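# Place build plate from box onto 3-D printer bed

## Task

Take the build plate resting on the cardboard box and set it on the 3-D printer's bed with the coated side up and its side and back edges flush with the bed's edges, without tipping the printer over. The other objects next to and behind the printer must stay roughly where they were and keep their orientation. The plate must stay in place by itself, not because the robot holds it, so release it and move the grippers away at the end.

## Robot and tools

Robot: two arms, left_arm and right_arm, each with a parallel gripper. In the shared scene frame the origin sits on the table top midway between the arms, +x points out across the table, +z points up, and left_arm is on the +y side. The names left and right do not match image sides. Bases: left_arm at (+0.015, +0.270, 0) m, quat_wxyz (+0.997, 0, 0, -0.082); right_arm at (-0.031, -0.321, 0) m, quat_wxyz (+0.997, 0, 0, -0.072). A gripper's fingers point along its own +z axis and close along its own y axis. end_effector_position is the point between the finger pads, roughly 1 cm short of the fingertips.

The motion row: every moving command uses 14 numbers in one flat list covering both arms, each in [-1, 1]: dx, dy, dz, rx, ry, rz, opening for left_arm, then the same seven for right_arm. Always send all 14, even if one arm should stay still. dx..rz are an offset, not a pose: they are expressed in that gripper's own axes and measured from the gripper pose printed in the most recent result that shows it (before any such result, and for a second or later call within the same reply, from where the robot is when the command starts). Scale: 1.0 equals 0.6 m of translation or 180 degrees of rotation; rx, ry, rz form a single rotation vector. Opening is absolute, not an offset: +1 is fully open (0.094 m), -1 is closed.

Tools:
- execute_actions {actions, pictures}: actions is a list with at most one item. An empty list just returns the current state. {"rows": [...], "steps": n} runs up to 15 control steps of 1/30 s (15 by default); each row is one 14-number list applied for one step, the last row repeating if rows run out. Each row is measured from the same reference pose, not from the previous row. {"steps": n} alone is a wait of up to 300 steps counted from the previous result, reply time included. pictures (boolean) controls whether camera images are returned; they come by default. A refused call moves nothing.
- move {target, speed}: target is one 14-number row as above (offset per arm from the last reported pose). Each gripper travels in a straight line toward its target, all paths finishing together over 0.5 to 10 s; longer paths are cut off at 10 s. speed is the top path speed in m/s, 0.002 to 0.5, default 0.25; rotation is capped at twice that value in rad/s. Openings are sent when the move begins. Paths do not avoid obstacles or the other arm, and the gripper may lag, drift, or overshoot the speed, especially with the arm nearly straight. Faster contact hits harder; aiming further beyond a contact presses harder.
- wait {seconds}: 0 to 10 s, nothing new is sent.
- zoom_image {camera, region}: enlarges [x0, y0, x1, y1] pixels of one camera's latest image, at most 504 by 504. Cameras: cam_head_left, cam_head_right, cam_high, cam_low, cam_left_wrist, cam_right_wrist, each 504x504.
- show_instructions: shows the reference image(s) for the scene (here one printer card page).
- read_manual {section}: licence texts only.
- finished_scene {scene}: ends the current scene (pass its number) and grades it; irreversible.

Results: the state line gives each gripper's end_effector_position (m) and end_effector_quat_wxyz in the scene frame; printed positions can be somewhat off, more at long reach. grip_measured is the finger opening on the command scale; the last Joint positions entry is the opening in metres. A move result adds a move: line with the ending (done, off_target, moving, held, fault) and limits (paced = pose clipped; held = a safety check blocked some steps, after which the arm may jump faster than speed), plus each gripper's distance to its target. HELD marks steps where part of a row was not sent; pose unreachable means the clearance check altered or blocked a command; Hand target shows where the controller is currently driving each gripper. FAULT and MOTOR HOT lines report stops and heating.

Control behaviour: each step, the command is clipped to within 70 mm and 16 degrees of the measured pose, then solved by damped inverse kinematics favouring position over orientation. Arms tend to finish a centimetre or more low; zero offsets drive back to the reference pose and can let an arm sag further. To hold an arm steady, in a reply's first call send the offset back to its desired pose, zeros in later calls, and raise the aim if it still droops. After an action ends, an arm only continues to its last clipped pose, so check the result and command the remainder. The simulation keeps running while you think.

Gripping: to hold something, command an opening below grip_measured; about 0.03 below holds firmly, less holds gently. Readings can be off by about 1 mm per gripper. Thin parts (under about 2 mm) get less grip force; a build plate is thin, so grasp firmly and consider its edge carefully. Occasionally a held part is tugged or a loose object pushed.

Avoid: knocking anything off the table, toppling the printer, disturbing neighbouring objects, letting the arms collide or push each other, dropping or slamming the plate, hard presses. Long holds heat motors; at 90 °C an arm is stopped briefly, at 100 °C it goes limp. Finish with the plate resting flush and coated side up, grippers open and withdrawn, before calling finished_scene.

Each tool is called after "Request:" as name(argument=value, ...) on one line, values as JSON.

Reference images:

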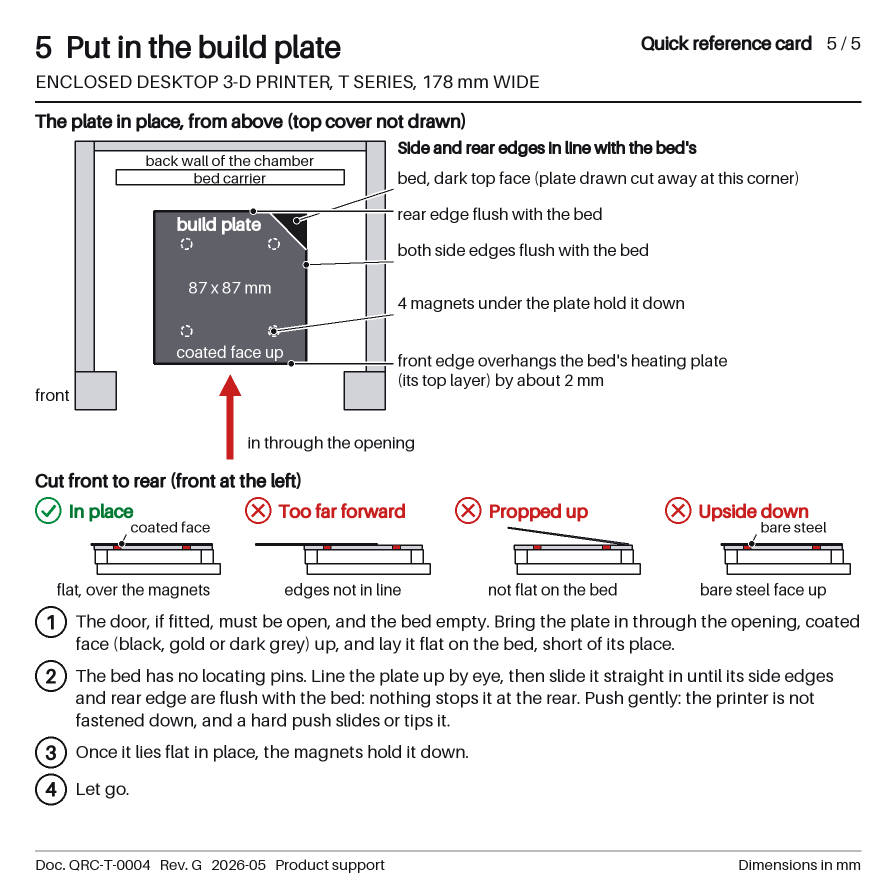

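## Session

Request:
execute_actions(actions=[])

Scene clock: 0.00 s of 4350.00 s.
left_arm: end_effector_position=(+0.3867, +0.2065, +0.4110) grip_measured=+1.000 end_effector_quat_wxyz=(+0.707, +0.068, +0.702, -0.057) | right_arm: end_effector_position=(+0.3479, -0.3723, +0.4127) grip_measured=+1.000 end_effector_quat_wxyz=(+0.709, +0.053, +0.702, -0.043)
Joint positions: left_arm=[-0.004  1.03   1.049 -0.012  0.009  0.016  0.094] | right_arm=[ 0.005  1.053  1.062  0.001 -0.004  0.014  0.094]
Joint velocities: left_arm=[-0.012 -0.022 -0.007  0.007  0.051  0.007  0.   ] | right_arm=[-0.002 -0.007 -0.002  0.051 -0.007 -0.066  0.   ]
Hand target (left_arm): +0.382, +0.207, +0.427; +0.722, +0.067, +0.686, -0.057
Hand target (right_arm): +0.346, -0.372, +0.414; +0.709, +0.052, +0.702, -0.044

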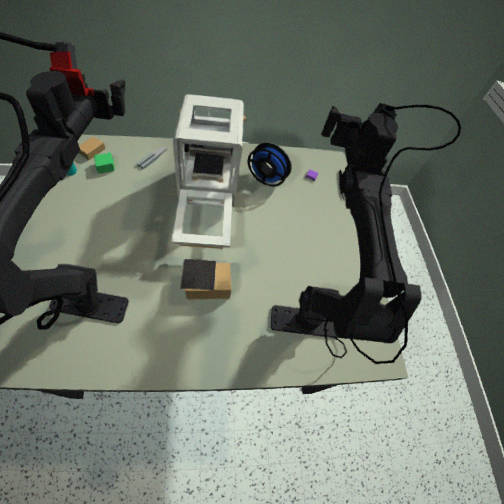

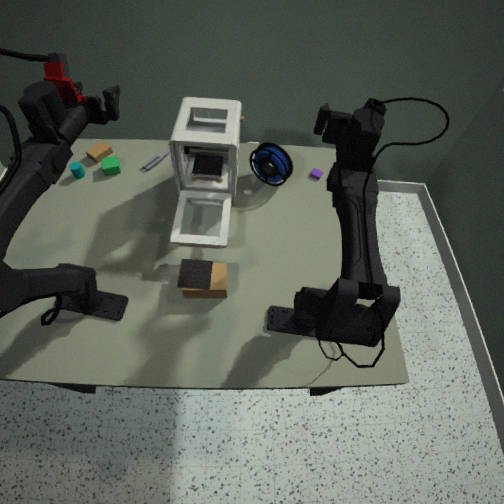

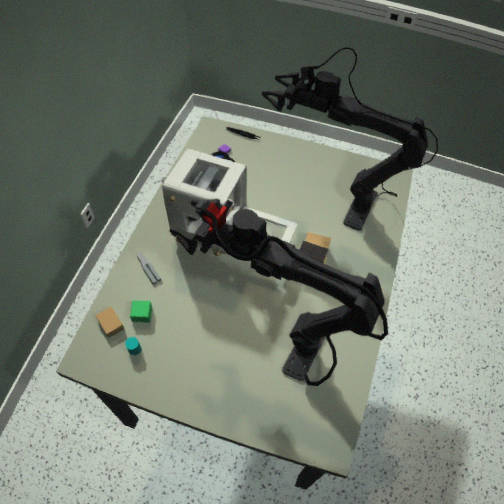

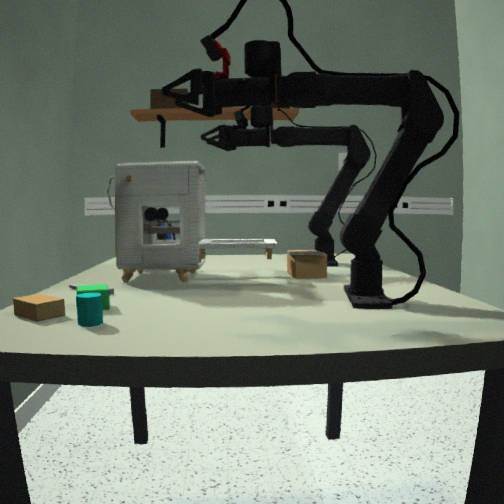

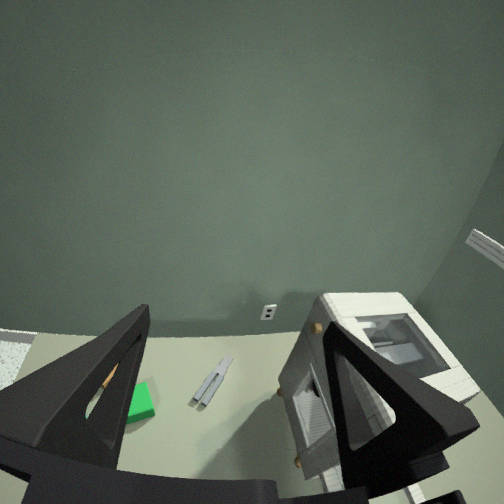

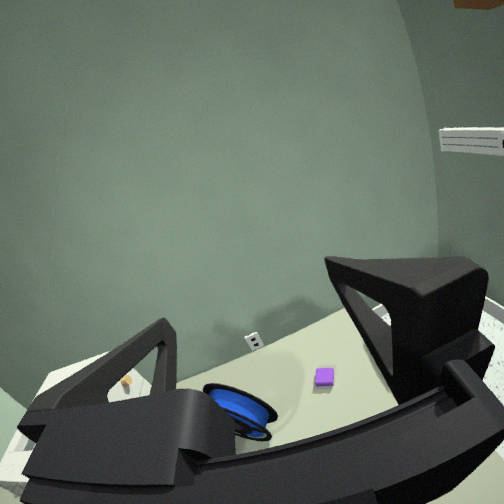

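Request:
zoom_image(camera="cam_head_left", region=[140, 90, 280, 310])

Request:
zoom_image(camera="cam_low", region=[100, 150, 340, 290])

Request:
zoom_image(camera="cam_head_right", region=[140, 90, 280, 310])

Region (140, 90, 280, 310) of cam_head_left's 504x504 image, scaled by 2.291, with more detail than that image has; it fills the left 321 columns of this view, and the rest is white.

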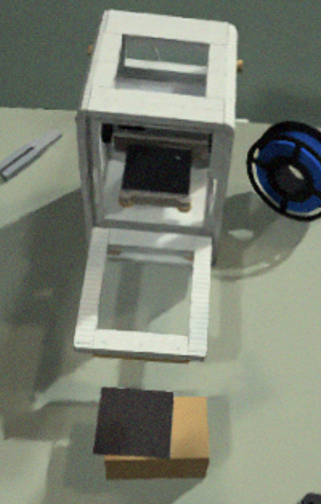

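Region (100, 150, 340, 290) of cam_low's 504x504 image, scaled by 2.100, with more detail than that image has; it fills the top 294 rows of this view, and the rest is white.

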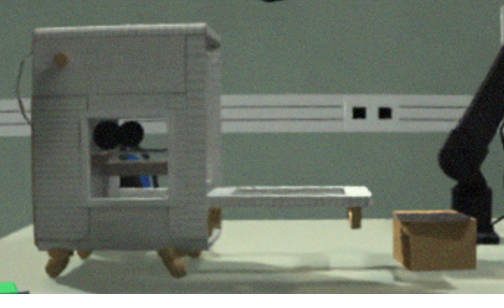

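Region (140, 90, 280, 310) of cam_head_right's 504x504 image, scaled by 2.291, with more detail than that image has; it fills the left 321 columns of this view, and the rest is white.

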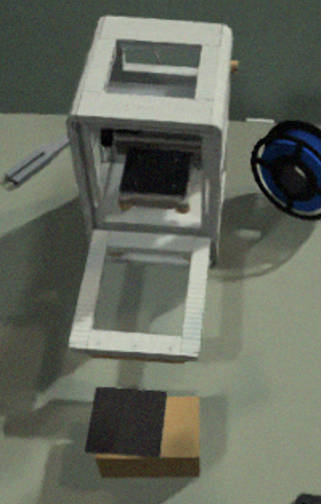

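Request:
zoom_image(camera="cam_head_left", region=[170, 130, 250, 210])

Request:
zoom_image(camera="cam_head_right", region=[165, 130, 245, 210])

Request:
zoom_image(camera="cam_low", region=[130, 190, 210, 270])

Request:
zoom_image(camera="cam_head_left", region=[170, 240, 240, 310])

Region (170, 130, 250, 210) of cam_head_left's 504x504 image, scaled by 6.300, with more detail than that image has.

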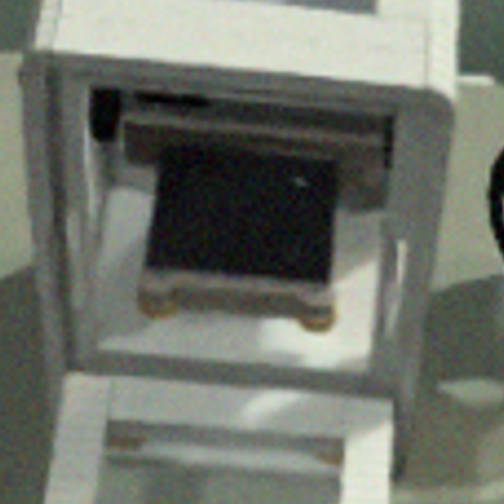

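Region (165, 130, 245, 210) of cam_head_right's 504x504 image, scaled by 6.300, with more detail than that image has.

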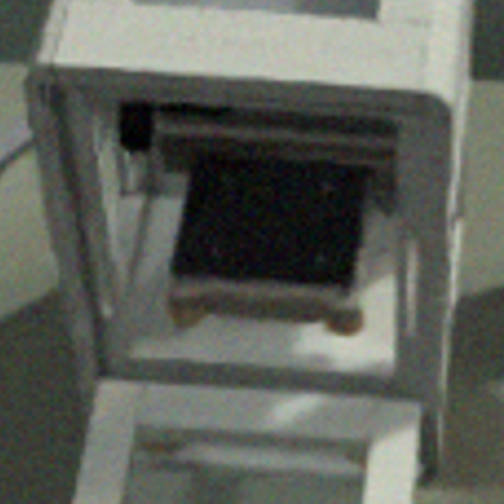

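Region (130, 190, 210, 270) of cam_low's 504x504 image, scaled by 6.300, with more detail than that image has.

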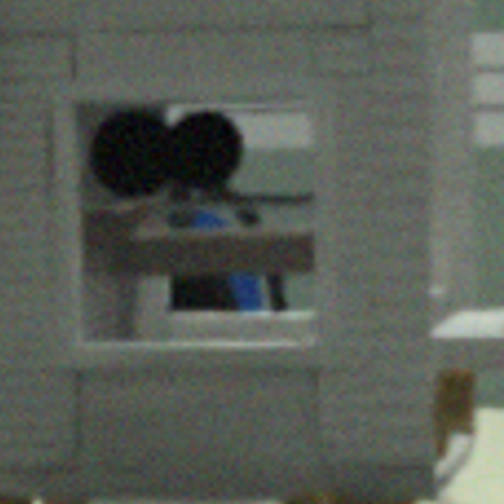

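Region (170, 240, 240, 310) of cam_head_left's 504x504 image, scaled by 7.200, with more detail than that image has.

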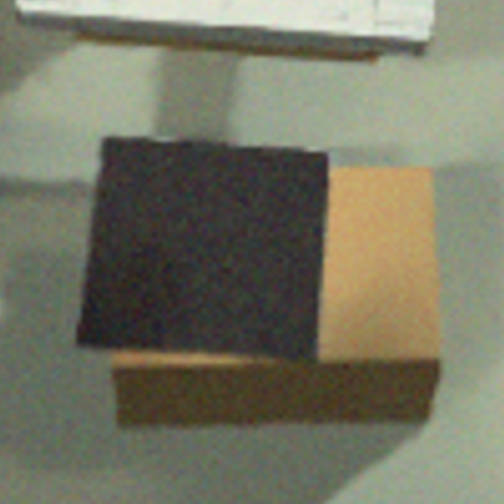

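Request:
move(target=[-0.027,0,0,0,0,0,1, 0.457,0.439,-0.536,-0.503,0.174,-0.184,1], speed=0.2)

Scene clock: 94.67 s of 4350.00 s.
left_arm: end_effector_position=(+0.3851, +0.2067, +0.4108) grip_measured=+1.000 end_effector_quat_wxyz=(+0.696, +0.069, +0.713, -0.056) | right_arm: end_effector_position=(+0.0685, -0.0652, +0.1429) grip_measured=+1.000 end_effector_quat_wxyz=(-0.307, +0.617, -0.663, -0.293)
Joint positions: left_arm=[-0.004  1.033  1.081 -0.073  0.009  0.016  0.094] | right_arm=[ 1.052  0.864  0.574 -0.501 -0.453 -0.403  0.094]
Joint velocities: left_arm=[-0.002 -0.007 -0.007 -0.066 -0.051  0.022  0.   ] | right_arm=[-0.007  0.002 -0.007  0.095  0.022 -0.007  0.   ]
Hand target (left_arm): +0.386, +0.207, +0.427; +0.707, +0.068, +0.702, -0.057
Hand target (right_arm): +0.066, -0.065, +0.138; -0.302, +0.618, -0.664, -0.294
Off the commanded pose (left_arm): 0.017 m, 2 deg.
Off the commanded pose (right_arm): 0.004 m, 1 deg.
After step 90, 86.70 s passed at rest.
move: off_target (left_arm)
camera_calibration (this result's frames):
cam_left_wrist: T_world_to_cam=[[-0.230518, -0.957853, 0.171404, 0.211803], [-0.540396, -0.0204703, -0.841162, 0.606769], [0.809218, -0.28653, -0.512901, 0.0678314], [0, 0, 0, 1]] pos_world=[0.321829, 0.234732, 0.508878]
cam_right_wrist: T_world_to_cam=[[0.897337, -0.360047, -0.255249, -0.0501966], [-0.436466, -0.809714, -0.392251, 0.064893], [-0.0654503, 0.463389, -0.883735, 0.279756], [0, 0, 0, 1]] pos_world=[0.0916769, -0.0951639, 0.259871]

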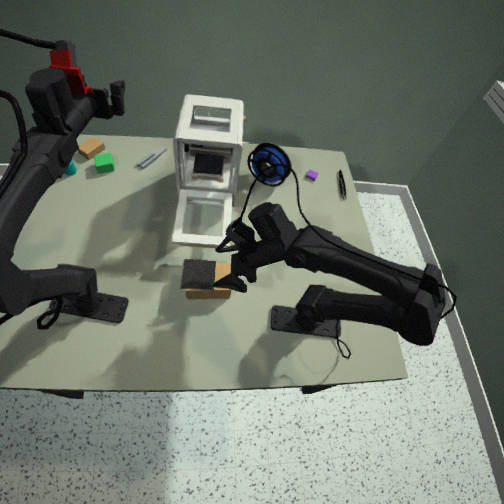

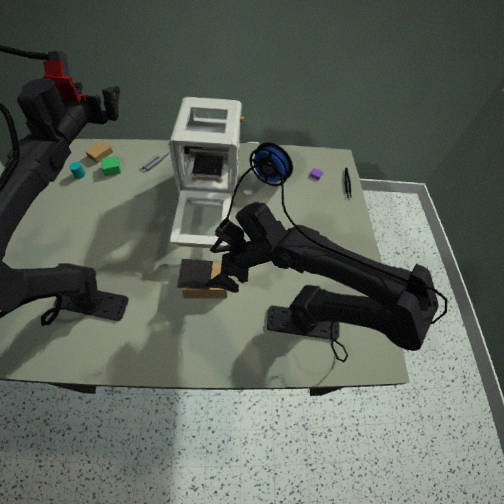

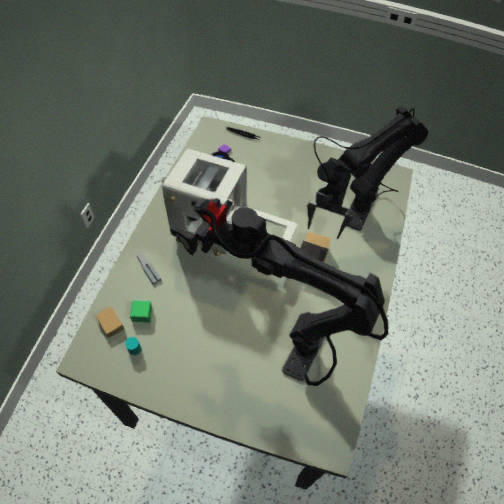

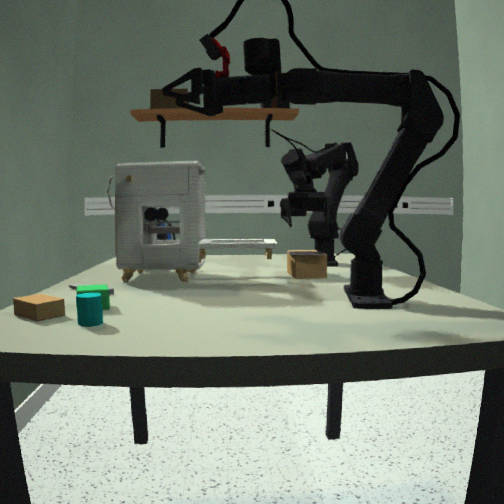

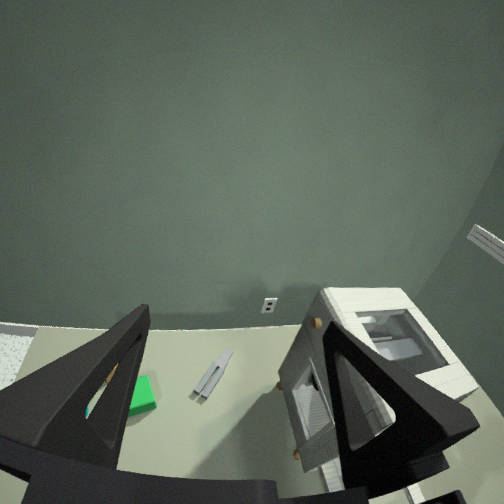

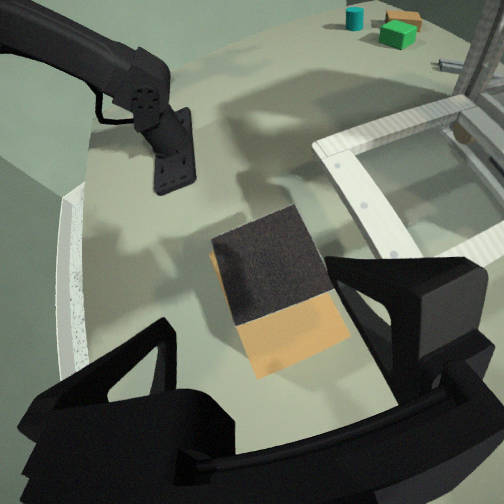

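Request:
move(target=[-0.027,0,0,0,-0.01,0,1, 0.050,-0.016,0.091,0.0085,0,0.0071,1], speed=0.1)

Scene clock: 104.57 s of 4350.00 s.
left_arm: end_effector_position=(+0.3851, +0.2067, +0.4100) grip_measured=+1.000 end_effector_quat_wxyz=(+0.695, +0.069, +0.714, -0.056) | right_arm: end_effector_position=(+0.0818, -0.0419, +0.0904) grip_measured=+1.000 end_effector_quat_wxyz=(-0.318, +0.604, -0.670, -0.291)
Joint positions: left_arm=[-0.004  1.033  1.081 -0.076  0.009  0.016  0.094] | right_arm=[ 1.095  1.048  0.414 -0.117 -0.4   -0.341  0.094]
Joint velocities: left_arm=[ 0.012  0.022 -0.022  0.022 -0.007 -0.081  0.   ] | right_arm=[ 0.002 -0.007 -0.002  0.007  0.007 -0.081  0.   ]
Hand target (left_arm): +0.385, +0.207, +0.427; +0.707, +0.068, +0.702, -0.057
Hand target (right_arm): +0.080, -0.043, +0.084; +0.312, -0.605, +0.673, +0.288
Off the commanded pose (left_arm): 0.017 m, 2 deg.
Off the commanded pose (right_arm): 0.006 m, 1 deg.
After step 90, 5.57 s passed at rest.
move: off_target (left_arm)
camera_calibration (this result's frames):
cam_left_wrist: T_world_to_cam=[[-0.230002, -0.95794, 0.17161, 0.211666], [-0.542925, -0.0200427, -0.839542, 0.606341], [0.807671, -0.286268, -0.515479, 0.0690589], [0, 0, 0, 1]] pos_world=[0.322104, 0.234686, 0.508323]
cam_right_wrist: T_world_to_cam=[[0.886091, -0.387023, -0.255059, -0.0673226], [-0.461355, -0.789438, -0.404895, 0.0730065], [-0.0446496, 0.476446, -0.878069, 0.221745], [0, 0, 0, 1]] pos_world=[0.103237, -0.0740709, 0.207096]

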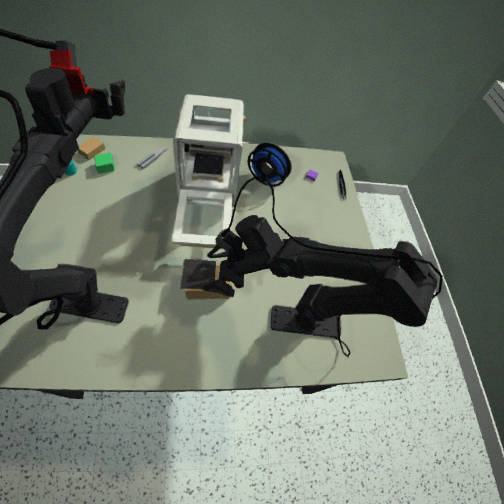

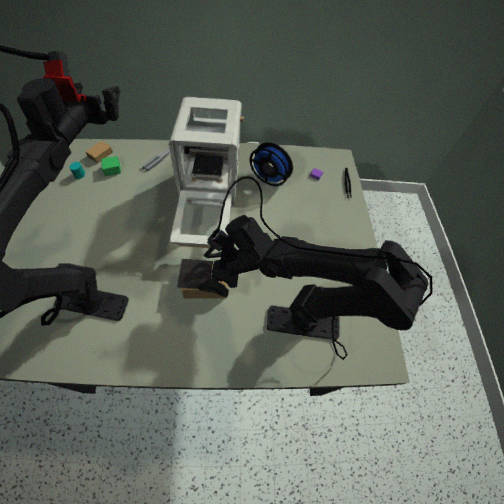

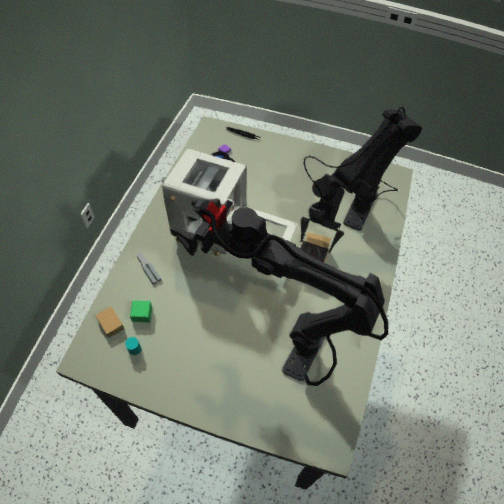

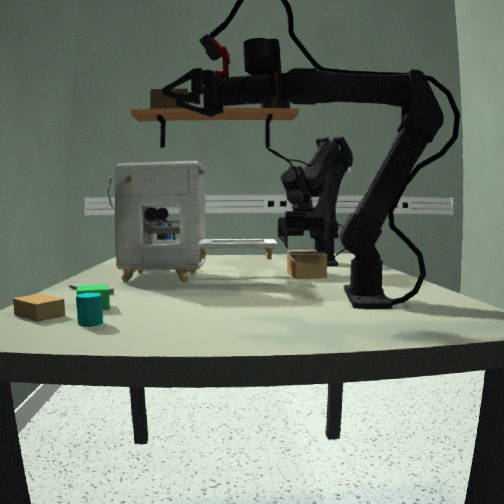

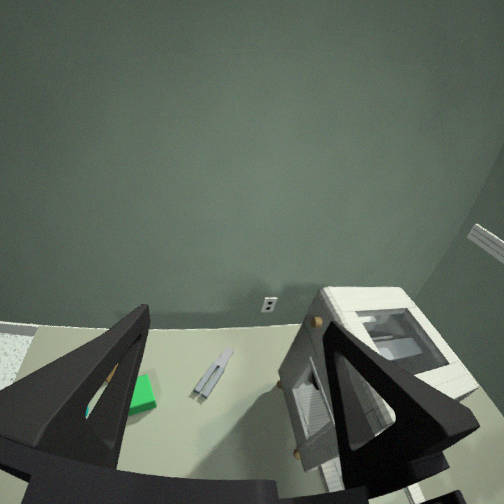

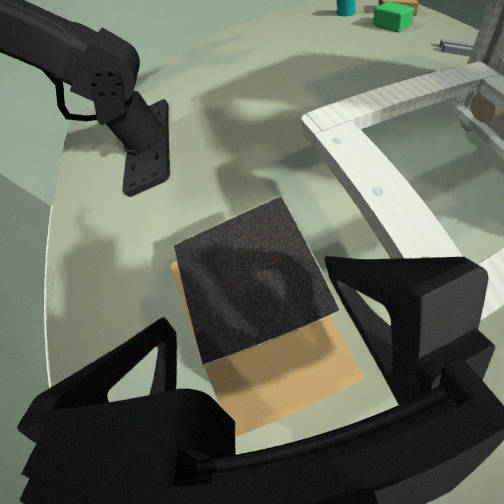

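Request:
move(target=[-0.028,0,0,0,-0.01,0,1, 0.0365,0.004,0.029,0,0,0,1], speed=0.04)

Scene clock: 111.67 s of 4350.00 s.
left_arm: end_effector_position=(+0.3851, +0.2068, +0.4092) grip_measured=+1.000 end_effector_quat_wxyz=(+0.694, +0.069, +0.715, -0.056) | right_arm: end_effector_position=(+0.0829, -0.0404, +0.0687) grip_measured=+1.000 end_effector_quat_wxyz=(-0.325, +0.603, -0.668, -0.293)
Joint positions: left_arm=[-0.004  1.033  1.081 -0.08   0.009  0.016  0.094] | right_arm=[ 1.095  1.116  0.336  0.046 -0.399 -0.339  0.094]
Joint velocities: left_arm=[ 0.012 -0.007 -0.007  0.051 -0.022  0.022  0.   ] | right_arm=[-0.002  0.007 -0.017  0.022 -0.037  0.007  0.   ]
Hand target (left_arm): +0.385, +0.207, +0.427; +0.706, +0.068, +0.703, -0.057
Hand target (right_arm): +0.080, -0.042, +0.062; +0.318, -0.604, +0.670, +0.291
Off the commanded pose (left_arm): 0.018 m, 2 deg.
Off the commanded pose (right_arm): 0.007 m, 1 deg.
After step 90, 2.87 s passed at rest.
move: off_target (left_arm)
camera_calibration (this result's frames):
cam_left_wrist: T_world_to_cam=[[-0.229421, -0.958038, 0.171839, 0.211514], [-0.545763, -0.0195626, -0.837711, 0.605856], [0.805921, -0.285972, -0.518374, 0.0704383], [0, 0, 0, 1]] pos_world=[0.322412, 0.234634, 0.507699]
cam_right_wrist: T_world_to_cam=[[0.887457, -0.385139, -0.253155, -0.0734583], [-0.459414, -0.783142, -0.419078, 0.0669276], [-0.0368526, 0.488217, -0.871944, 0.201431], [0, 0, 0, 1]] pos_world=[0.103362, -0.0742199, 0.185088]

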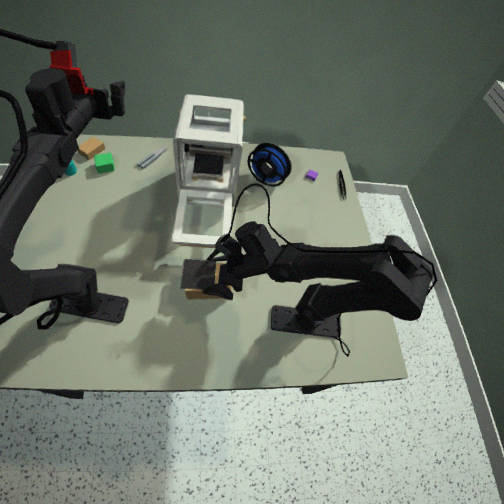

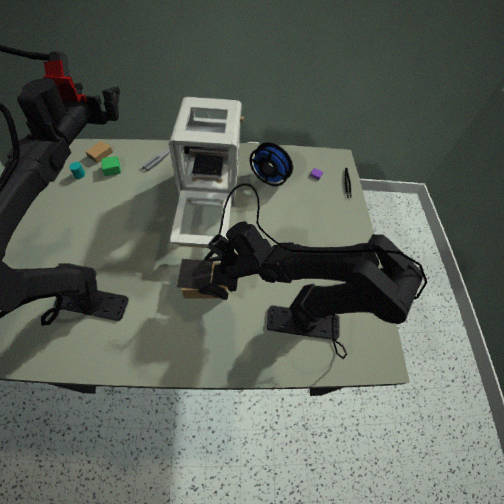

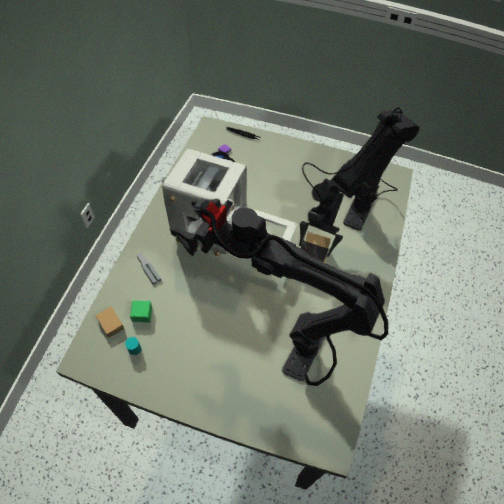

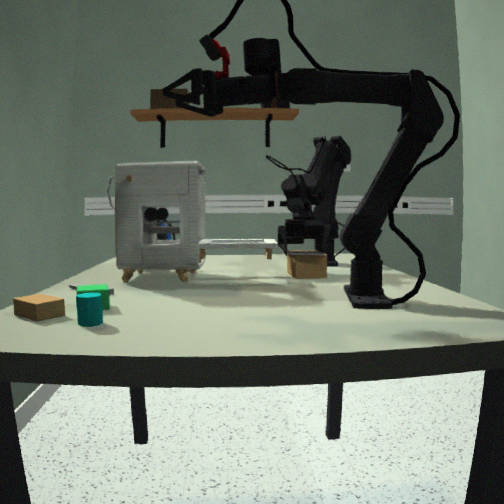

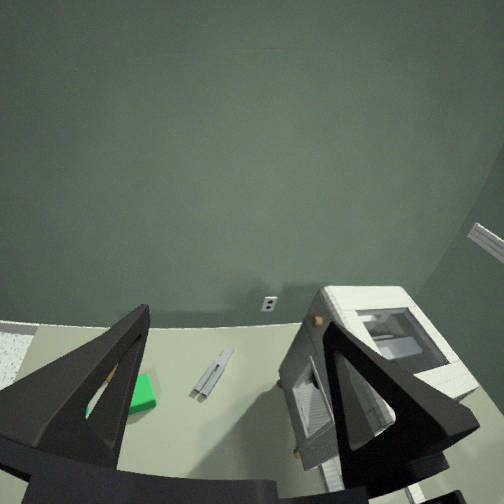

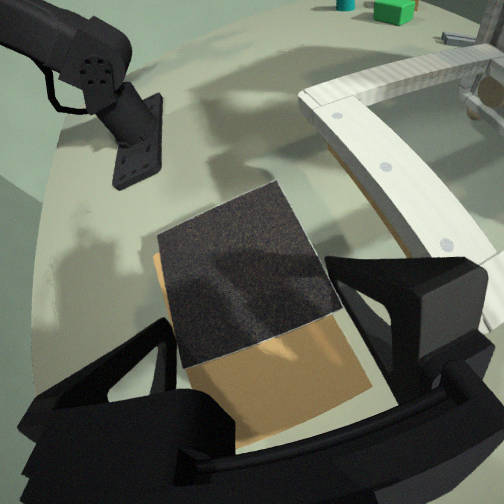

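Request:
zoom_image(camera="cam_right_wrist", region=[130, 230, 390, 410])

Request:
zoom_image(camera="cam_low", region=[265, 215, 345, 285])

Region (130, 230, 390, 410) of cam_right_wrist's 504x504 image, scaled by 1.938, with more detail than that image has; it fills the top 349 rows of this view, and the rest is white.

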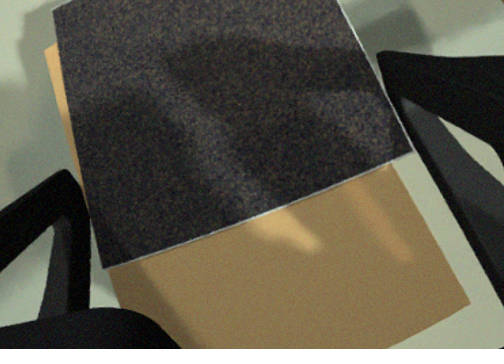

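Region (265, 215, 345, 285) of cam_low's 504x504 image, scaled by 6.300, with more detail than that image has; it fills the top 441 rows of this view, and the rest is white.

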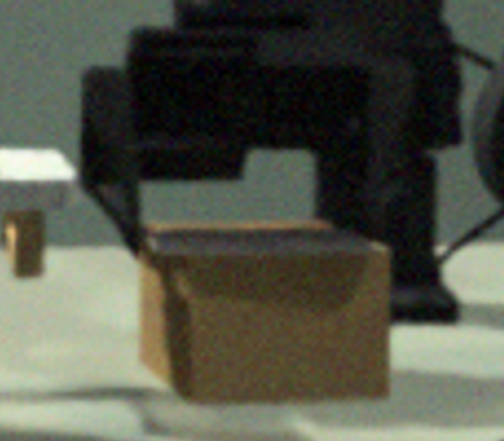

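Request:
move(target=[-0.029,0,0,0,-0.01,0,1, 0.0197,0.0067,0.0128,0,0,0,1], speed=0.03)

Request:
zoom_image(camera="cam_right_wrist", region=[130, 230, 390, 410])

Request:
zoom_image(camera="cam_low", region=[265, 215, 345, 285])

Scene clock: 121.03 s of 4350.00 s.
left_arm: end_effector_position=(+0.3850, +0.2068, +0.4079) grip_measured=+1.000 end_effector_quat_wxyz=(+0.692, +0.069, +0.717, -0.056) | right_arm: end_effector_position=(+0.0812, -0.0402, +0.0601) grip_measured=+1.000 end_effector_quat_wxyz=(-0.329, +0.602, -0.665, -0.294)
Joint positions: left_arm=[-0.004  1.033  1.081 -0.085  0.009  0.016  0.094] | right_arm=[ 1.102  1.143  0.299  0.121 -0.396 -0.334  0.094]
Joint velocities: left_arm=[-0.002  0.007 -0.017 -0.022 -0.007 -0.037  0.   ] | right_arm=[ 0.012 -0.002  0.007  0.037  0.051 -0.051  0.   ]
Hand target (left_arm): +0.385, +0.207, +0.426; +0.705, +0.068, +0.704, -0.057
Hand target (right_arm): +0.079, -0.041, +0.055; +0.325, -0.603, +0.668, +0.293
Off the commanded pose (left_arm): 0.019 m, 2 deg.
Off the commanded pose (right_arm): 0.006 m, 1 deg.
After step 90, 5.57 s passed at rest.
move: off_target (left_arm)
camera_calibration (this result's frames):
cam_left_wrist: T_world_to_cam=[[-0.22858, -0.958181, 0.172166, 0.211294], [-0.549853, -0.0188709, -0.835048, 0.605146], [0.803376, -0.285542, -0.522545, 0.0724281], [0, 0, 0, 1]] pos_world=[0.322852, 0.234559, 0.506795]
cam_right_wrist: T_world_to_cam=[[0.888993, -0.382014, -0.252501, -0.0741363], [-0.456699, -0.779903, -0.427993, 0.0631831], [-0.0334268, 0.495799, -0.867794, 0.193563], [0, 0, 0, 1]] pos_world=[0.101232, -0.0750127, 0.176295]

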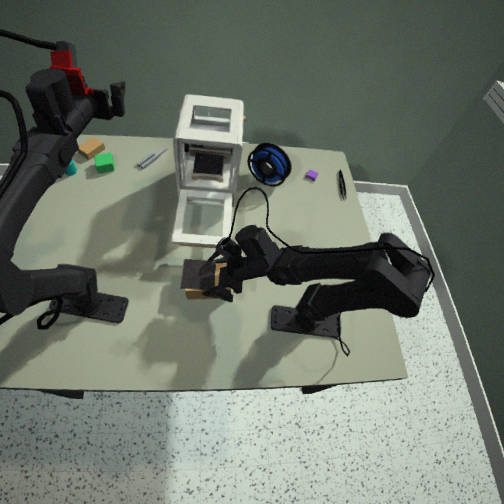

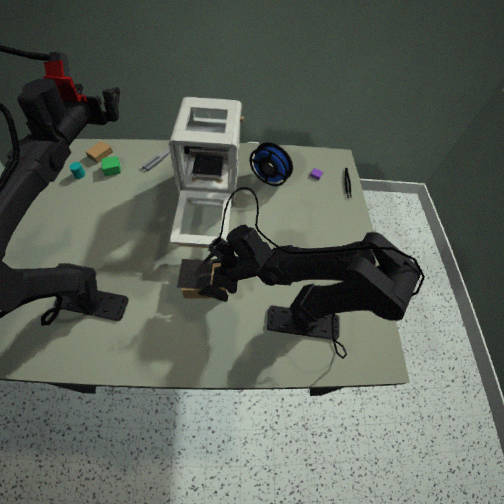

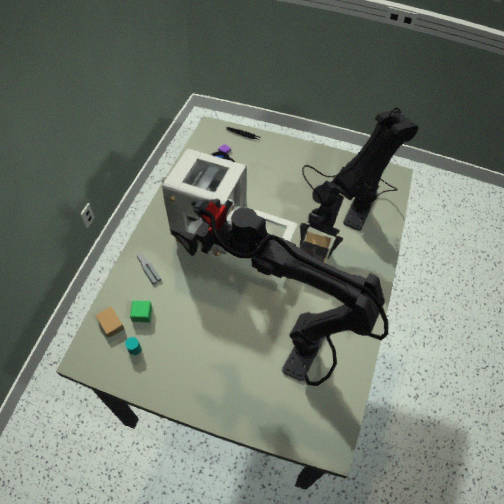

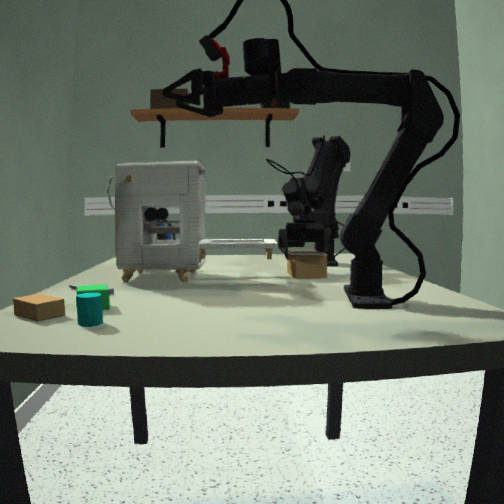

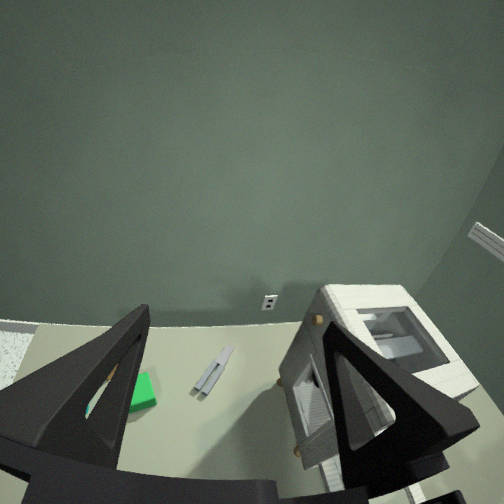

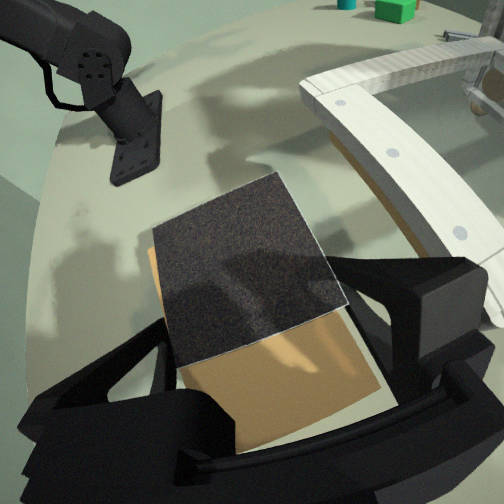

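Region (130, 230, 390, 410) of cam_right_wrist's 504x504 image, scaled by 1.938, with more detail than that image has; it fills the top 349 rows of this view, and the rest is white.

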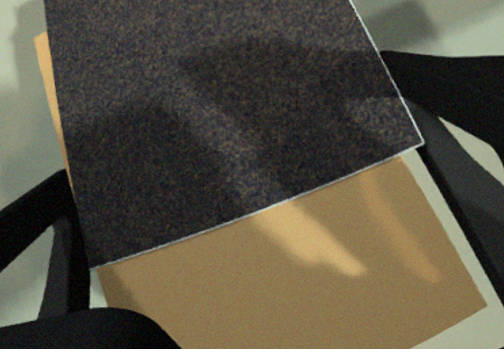

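Region (265, 215, 345, 285) of cam_low's 504x504 image, scaled by 6.300, with more detail than that image has; it fills the top 441 rows of this view, and the rest is white.

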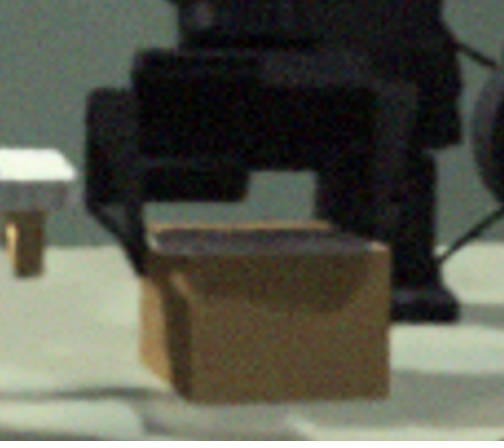

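Request:
execute_actions(actions=[{"rows":[[-0.03,0,0,0,-0.01,0,1, 0.006,0.004,0.004,0,0,0,0.92],[-0.03,0,0,0,-0.01,0,1, 0.006,0.004,0.004,0,0,0,0.9],[-0.03,0,0,0,-0.01,0,1, 0.006,0.004,0.004,0,0,0,0.88],[-0.03,0,0,0,-0.01,0,1, 0.006,0.004,0.004,0,0,0,0.86],[-0.03,0,0,0,-0.01,0,1, 0.006,0.004,0.004,0,0,0,0.84],[-0.03,0,0,0,-0.01,0,1, 0.006,0.004,0.004,0,0,0,0.82],[-0.03,0,0,0,-0.01,0,1, 0.006,0.004,0.004,0,0,0,0.80]],"steps":15}])

Scene clock: 129.53 s of 4350.00 s.
left_arm: end_effector_position=(+0.3850, +0.2068, +0.4062) grip_measured=+1.000 end_effector_quat_wxyz=(+0.689, +0.069, +0.719, -0.056) | right_arm: end_effector_position=(+0.0828, -0.0384, +0.0627) grip_measured=+0.810 end_effector_quat_wxyz=(-0.335, +0.601, -0.663, -0.296)
Joint positions: left_arm=[-0.004  1.033  1.081 -0.092  0.009  0.016  0.094] | right_arm=[ 1.102  1.143  0.299  0.136 -0.395 -0.332  0.085]
Joint velocities: left_arm=[-0.002  0.017 -0.002 -0.051 -0.066  0.066  0.   ] | right_arm=[-0.007 -0.007  0.002 -0.081 -0.066 -0.022  0.   ]
Hand target (left_arm): +0.385, +0.207, +0.426; +0.703, +0.068, +0.705, -0.057
Hand target (right_arm): +0.079, -0.041, +0.056; +0.329, -0.602, +0.665, +0.294
Off the commanded pose (left_arm): 0.020 m, 2 deg.
Off the commanded pose (right_arm): 0.008 m, 1 deg.
Steps of this call (steps 1 to 90: nothing new was sent; then 5.00 s passed at rest; steps 91 to 105: all 15 steps of this action). Readings (end_effector_position):
91: left_arm (+0.3850, +0.2068, +0.4077) | right_arm (+0.0821, -0.0390, +0.0619)
92: left_arm (+0.3850, +0.2068, +0.4075) | right_arm (+0.0824, -0.0388, +0.0622)
94: left_arm (+0.3850, +0.2068, +0.4070) | right_arm (+0.0827, -0.0385, +0.0626)
98: left_arm (+0.3850, +0.2068, +0.4064) | right_arm (+0.0828, -0.0384, +0.0627)
105: the state above
camera_calibration (this result's frames):
cam_left_wrist: T_world_to_cam=[[-0.227413, -0.958378, 0.172613, 0.210994], [-0.555494, -0.0179169, -0.831327, 0.604147], [0.799818, -0.28494, -0.528299, 0.0751776], [0, 0, 0, 1]] pos_world=[0.323454, 0.234457, 0.50554]
cam_right_wrist: T_world_to_cam=[[0.890152, -0.38082, -0.25021, -0.0743263], [-0.454934, -0.773816, -0.440731, 0.0672814], [-0.0257776, 0.506146, -0.862062, 0.194359], [0, 0, 0, 1]] pos_world=[0.10178, -0.0746158, 0.178606]

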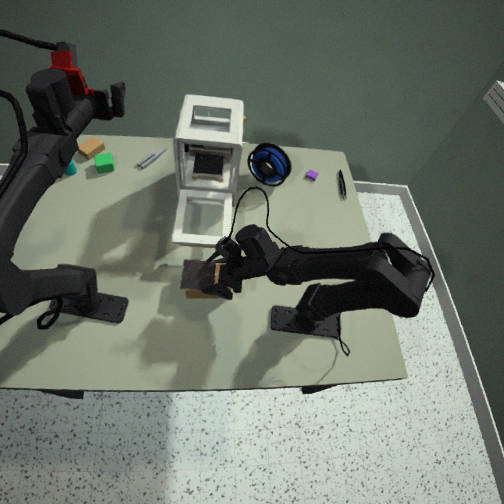

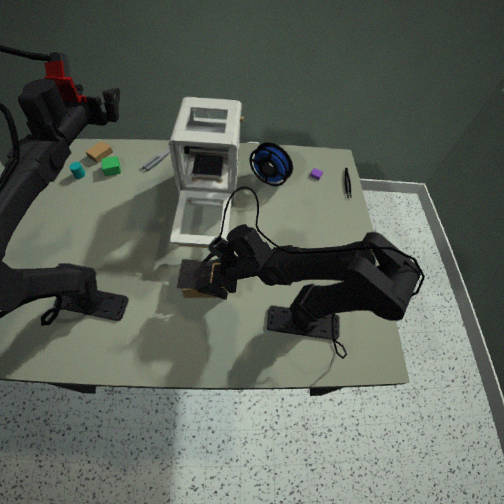

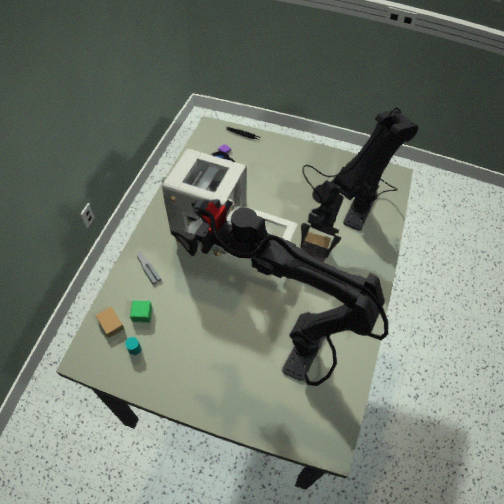

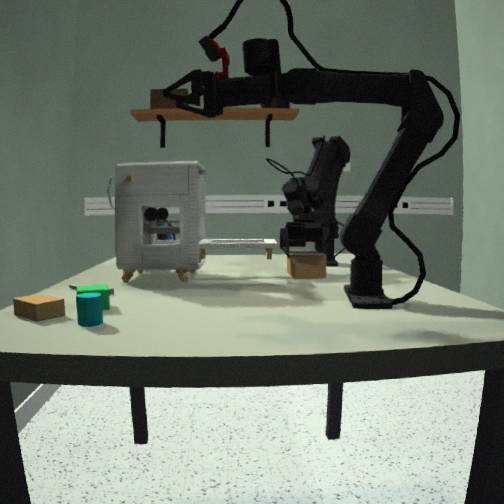

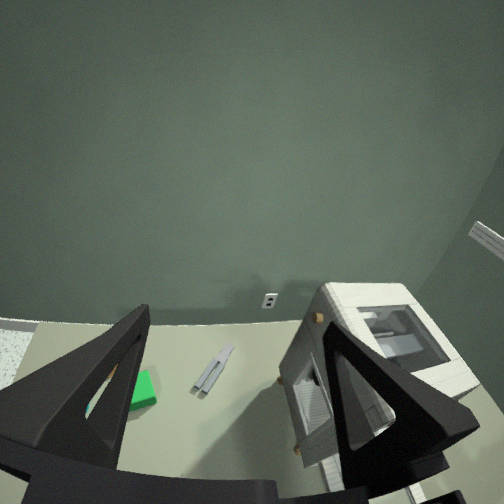

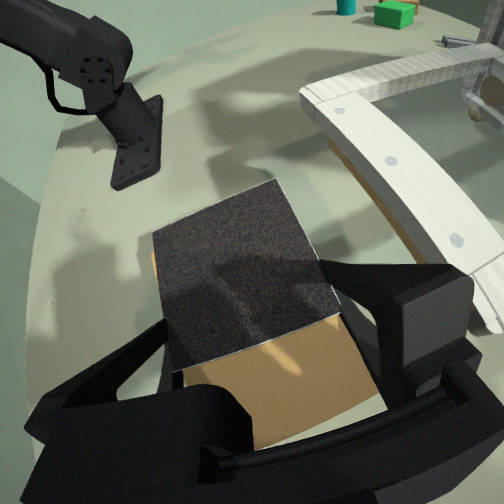

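Request:
move(target=[-0.03,0,0,0,-0.01,0,1, -0.04,0,-0.03,0,0,0,0.79], speed=0.03)

Request:
zoom_image(camera="cam_low", region=[265, 205, 345, 285])

Scene clock: 133.00 s of 4350.00 s.
left_arm: end_effector_position=(+0.3849, +0.2068, +0.4044) grip_measured=+1.000 end_effector_quat_wxyz=(+0.687, +0.070, +0.721, -0.055) | right_arm: end_effector_position=(+0.0804, -0.0417, +0.0806) grip_measured=+0.802 end_effector_quat_wxyz=(-0.324, +0.602, -0.668, -0.293)
Joint positions: left_arm=[-0.004  1.033  1.081 -0.099  0.009  0.016  0.094] | right_arm=[ 1.102  1.063  0.365 -0.035 -0.395 -0.332  0.085]
Joint velocities: left_arm=[ 0.007 -0.007 -0.007  0.022  0.066 -0.037  0.   ] | right_arm=[ 0.007 -0.002  0.002 -0.095 -0.007 -0.007 -0.   ]
Hand target (left_arm): +0.385, +0.207, +0.424; +0.701, +0.068, +0.708, -0.056
Hand target (right_arm): +0.082, -0.038, +0.093; +0.335, -0.601, +0.663, +0.296
Off the commanded pose (left_arm): 0.020 m, 2 deg.
Off the commanded pose (right_arm): 0.013 m, 1 deg.
move: off_target (left_arm, right_arm)
camera_calibration (this result's frames):
cam_left_wrist: T_world_to_cam=[[-0.226178, -0.958587, 0.173075, 0.21068], [-0.561421, -0.0169145, -0.827357, 0.603072], [0.796021, -0.284298, -0.534345, 0.0780726], [0, 0, 0, 1]] pos_world=[0.324081, 0.234351, 0.504211]
cam_right_wrist: T_world_to_cam=[[0.886543, -0.385942, -0.255127, -0.0685583], [-0.461069, -0.782524, -0.418415, 0.0699132], [-0.0381591, 0.488574, -0.871687, 0.212455], [0, 0, 0, 1]] pos_world=[0.101122, -0.0755506, 0.196956]

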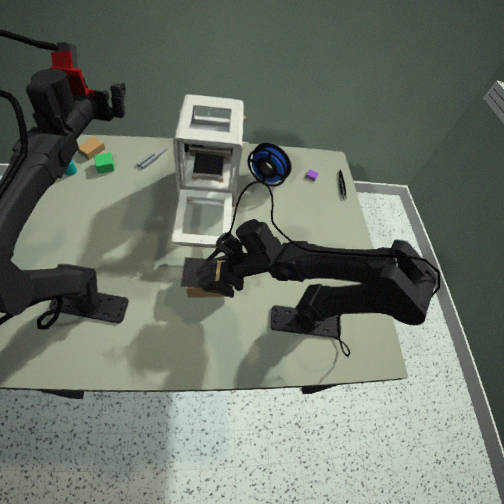

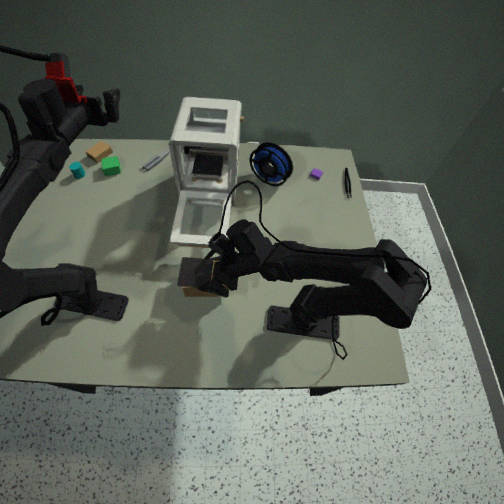

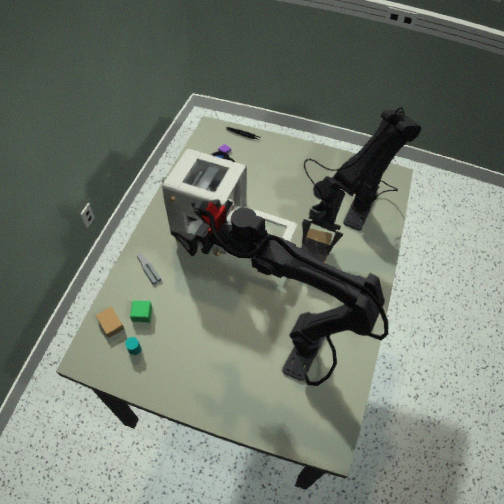

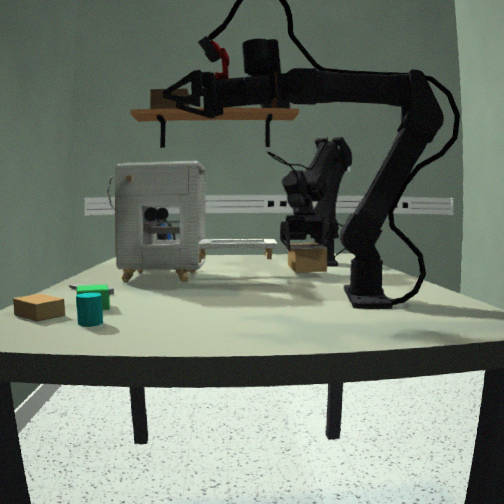

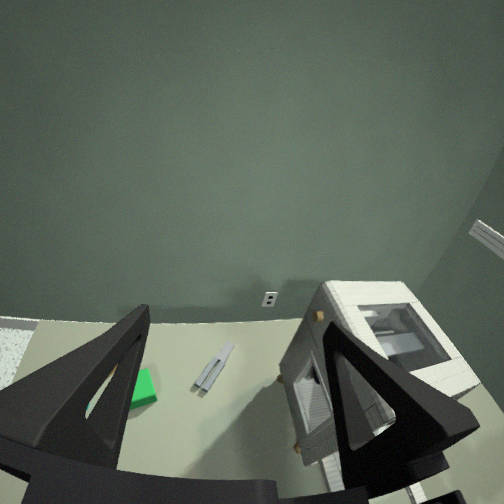

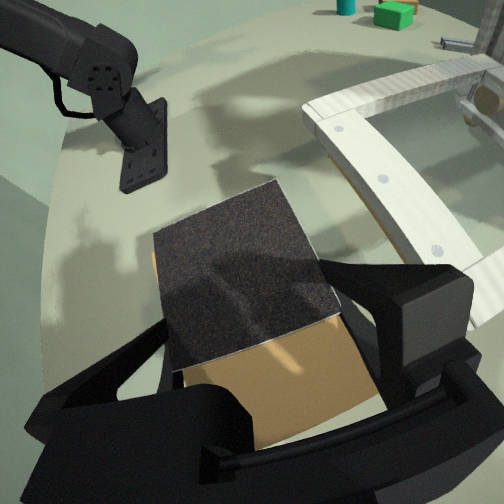

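Region (265, 205, 345, 285) of cam_low's 504x504 image, scaled by 6.300, with more detail than that image has.

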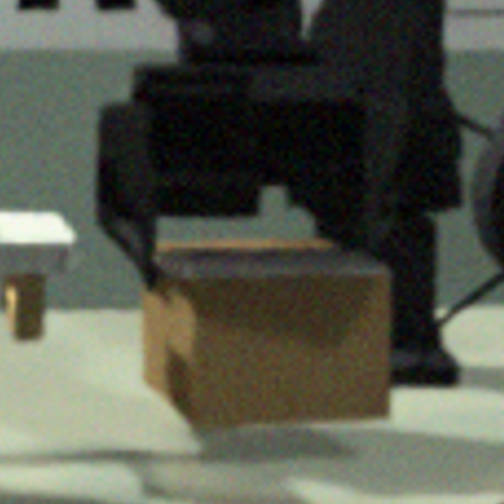

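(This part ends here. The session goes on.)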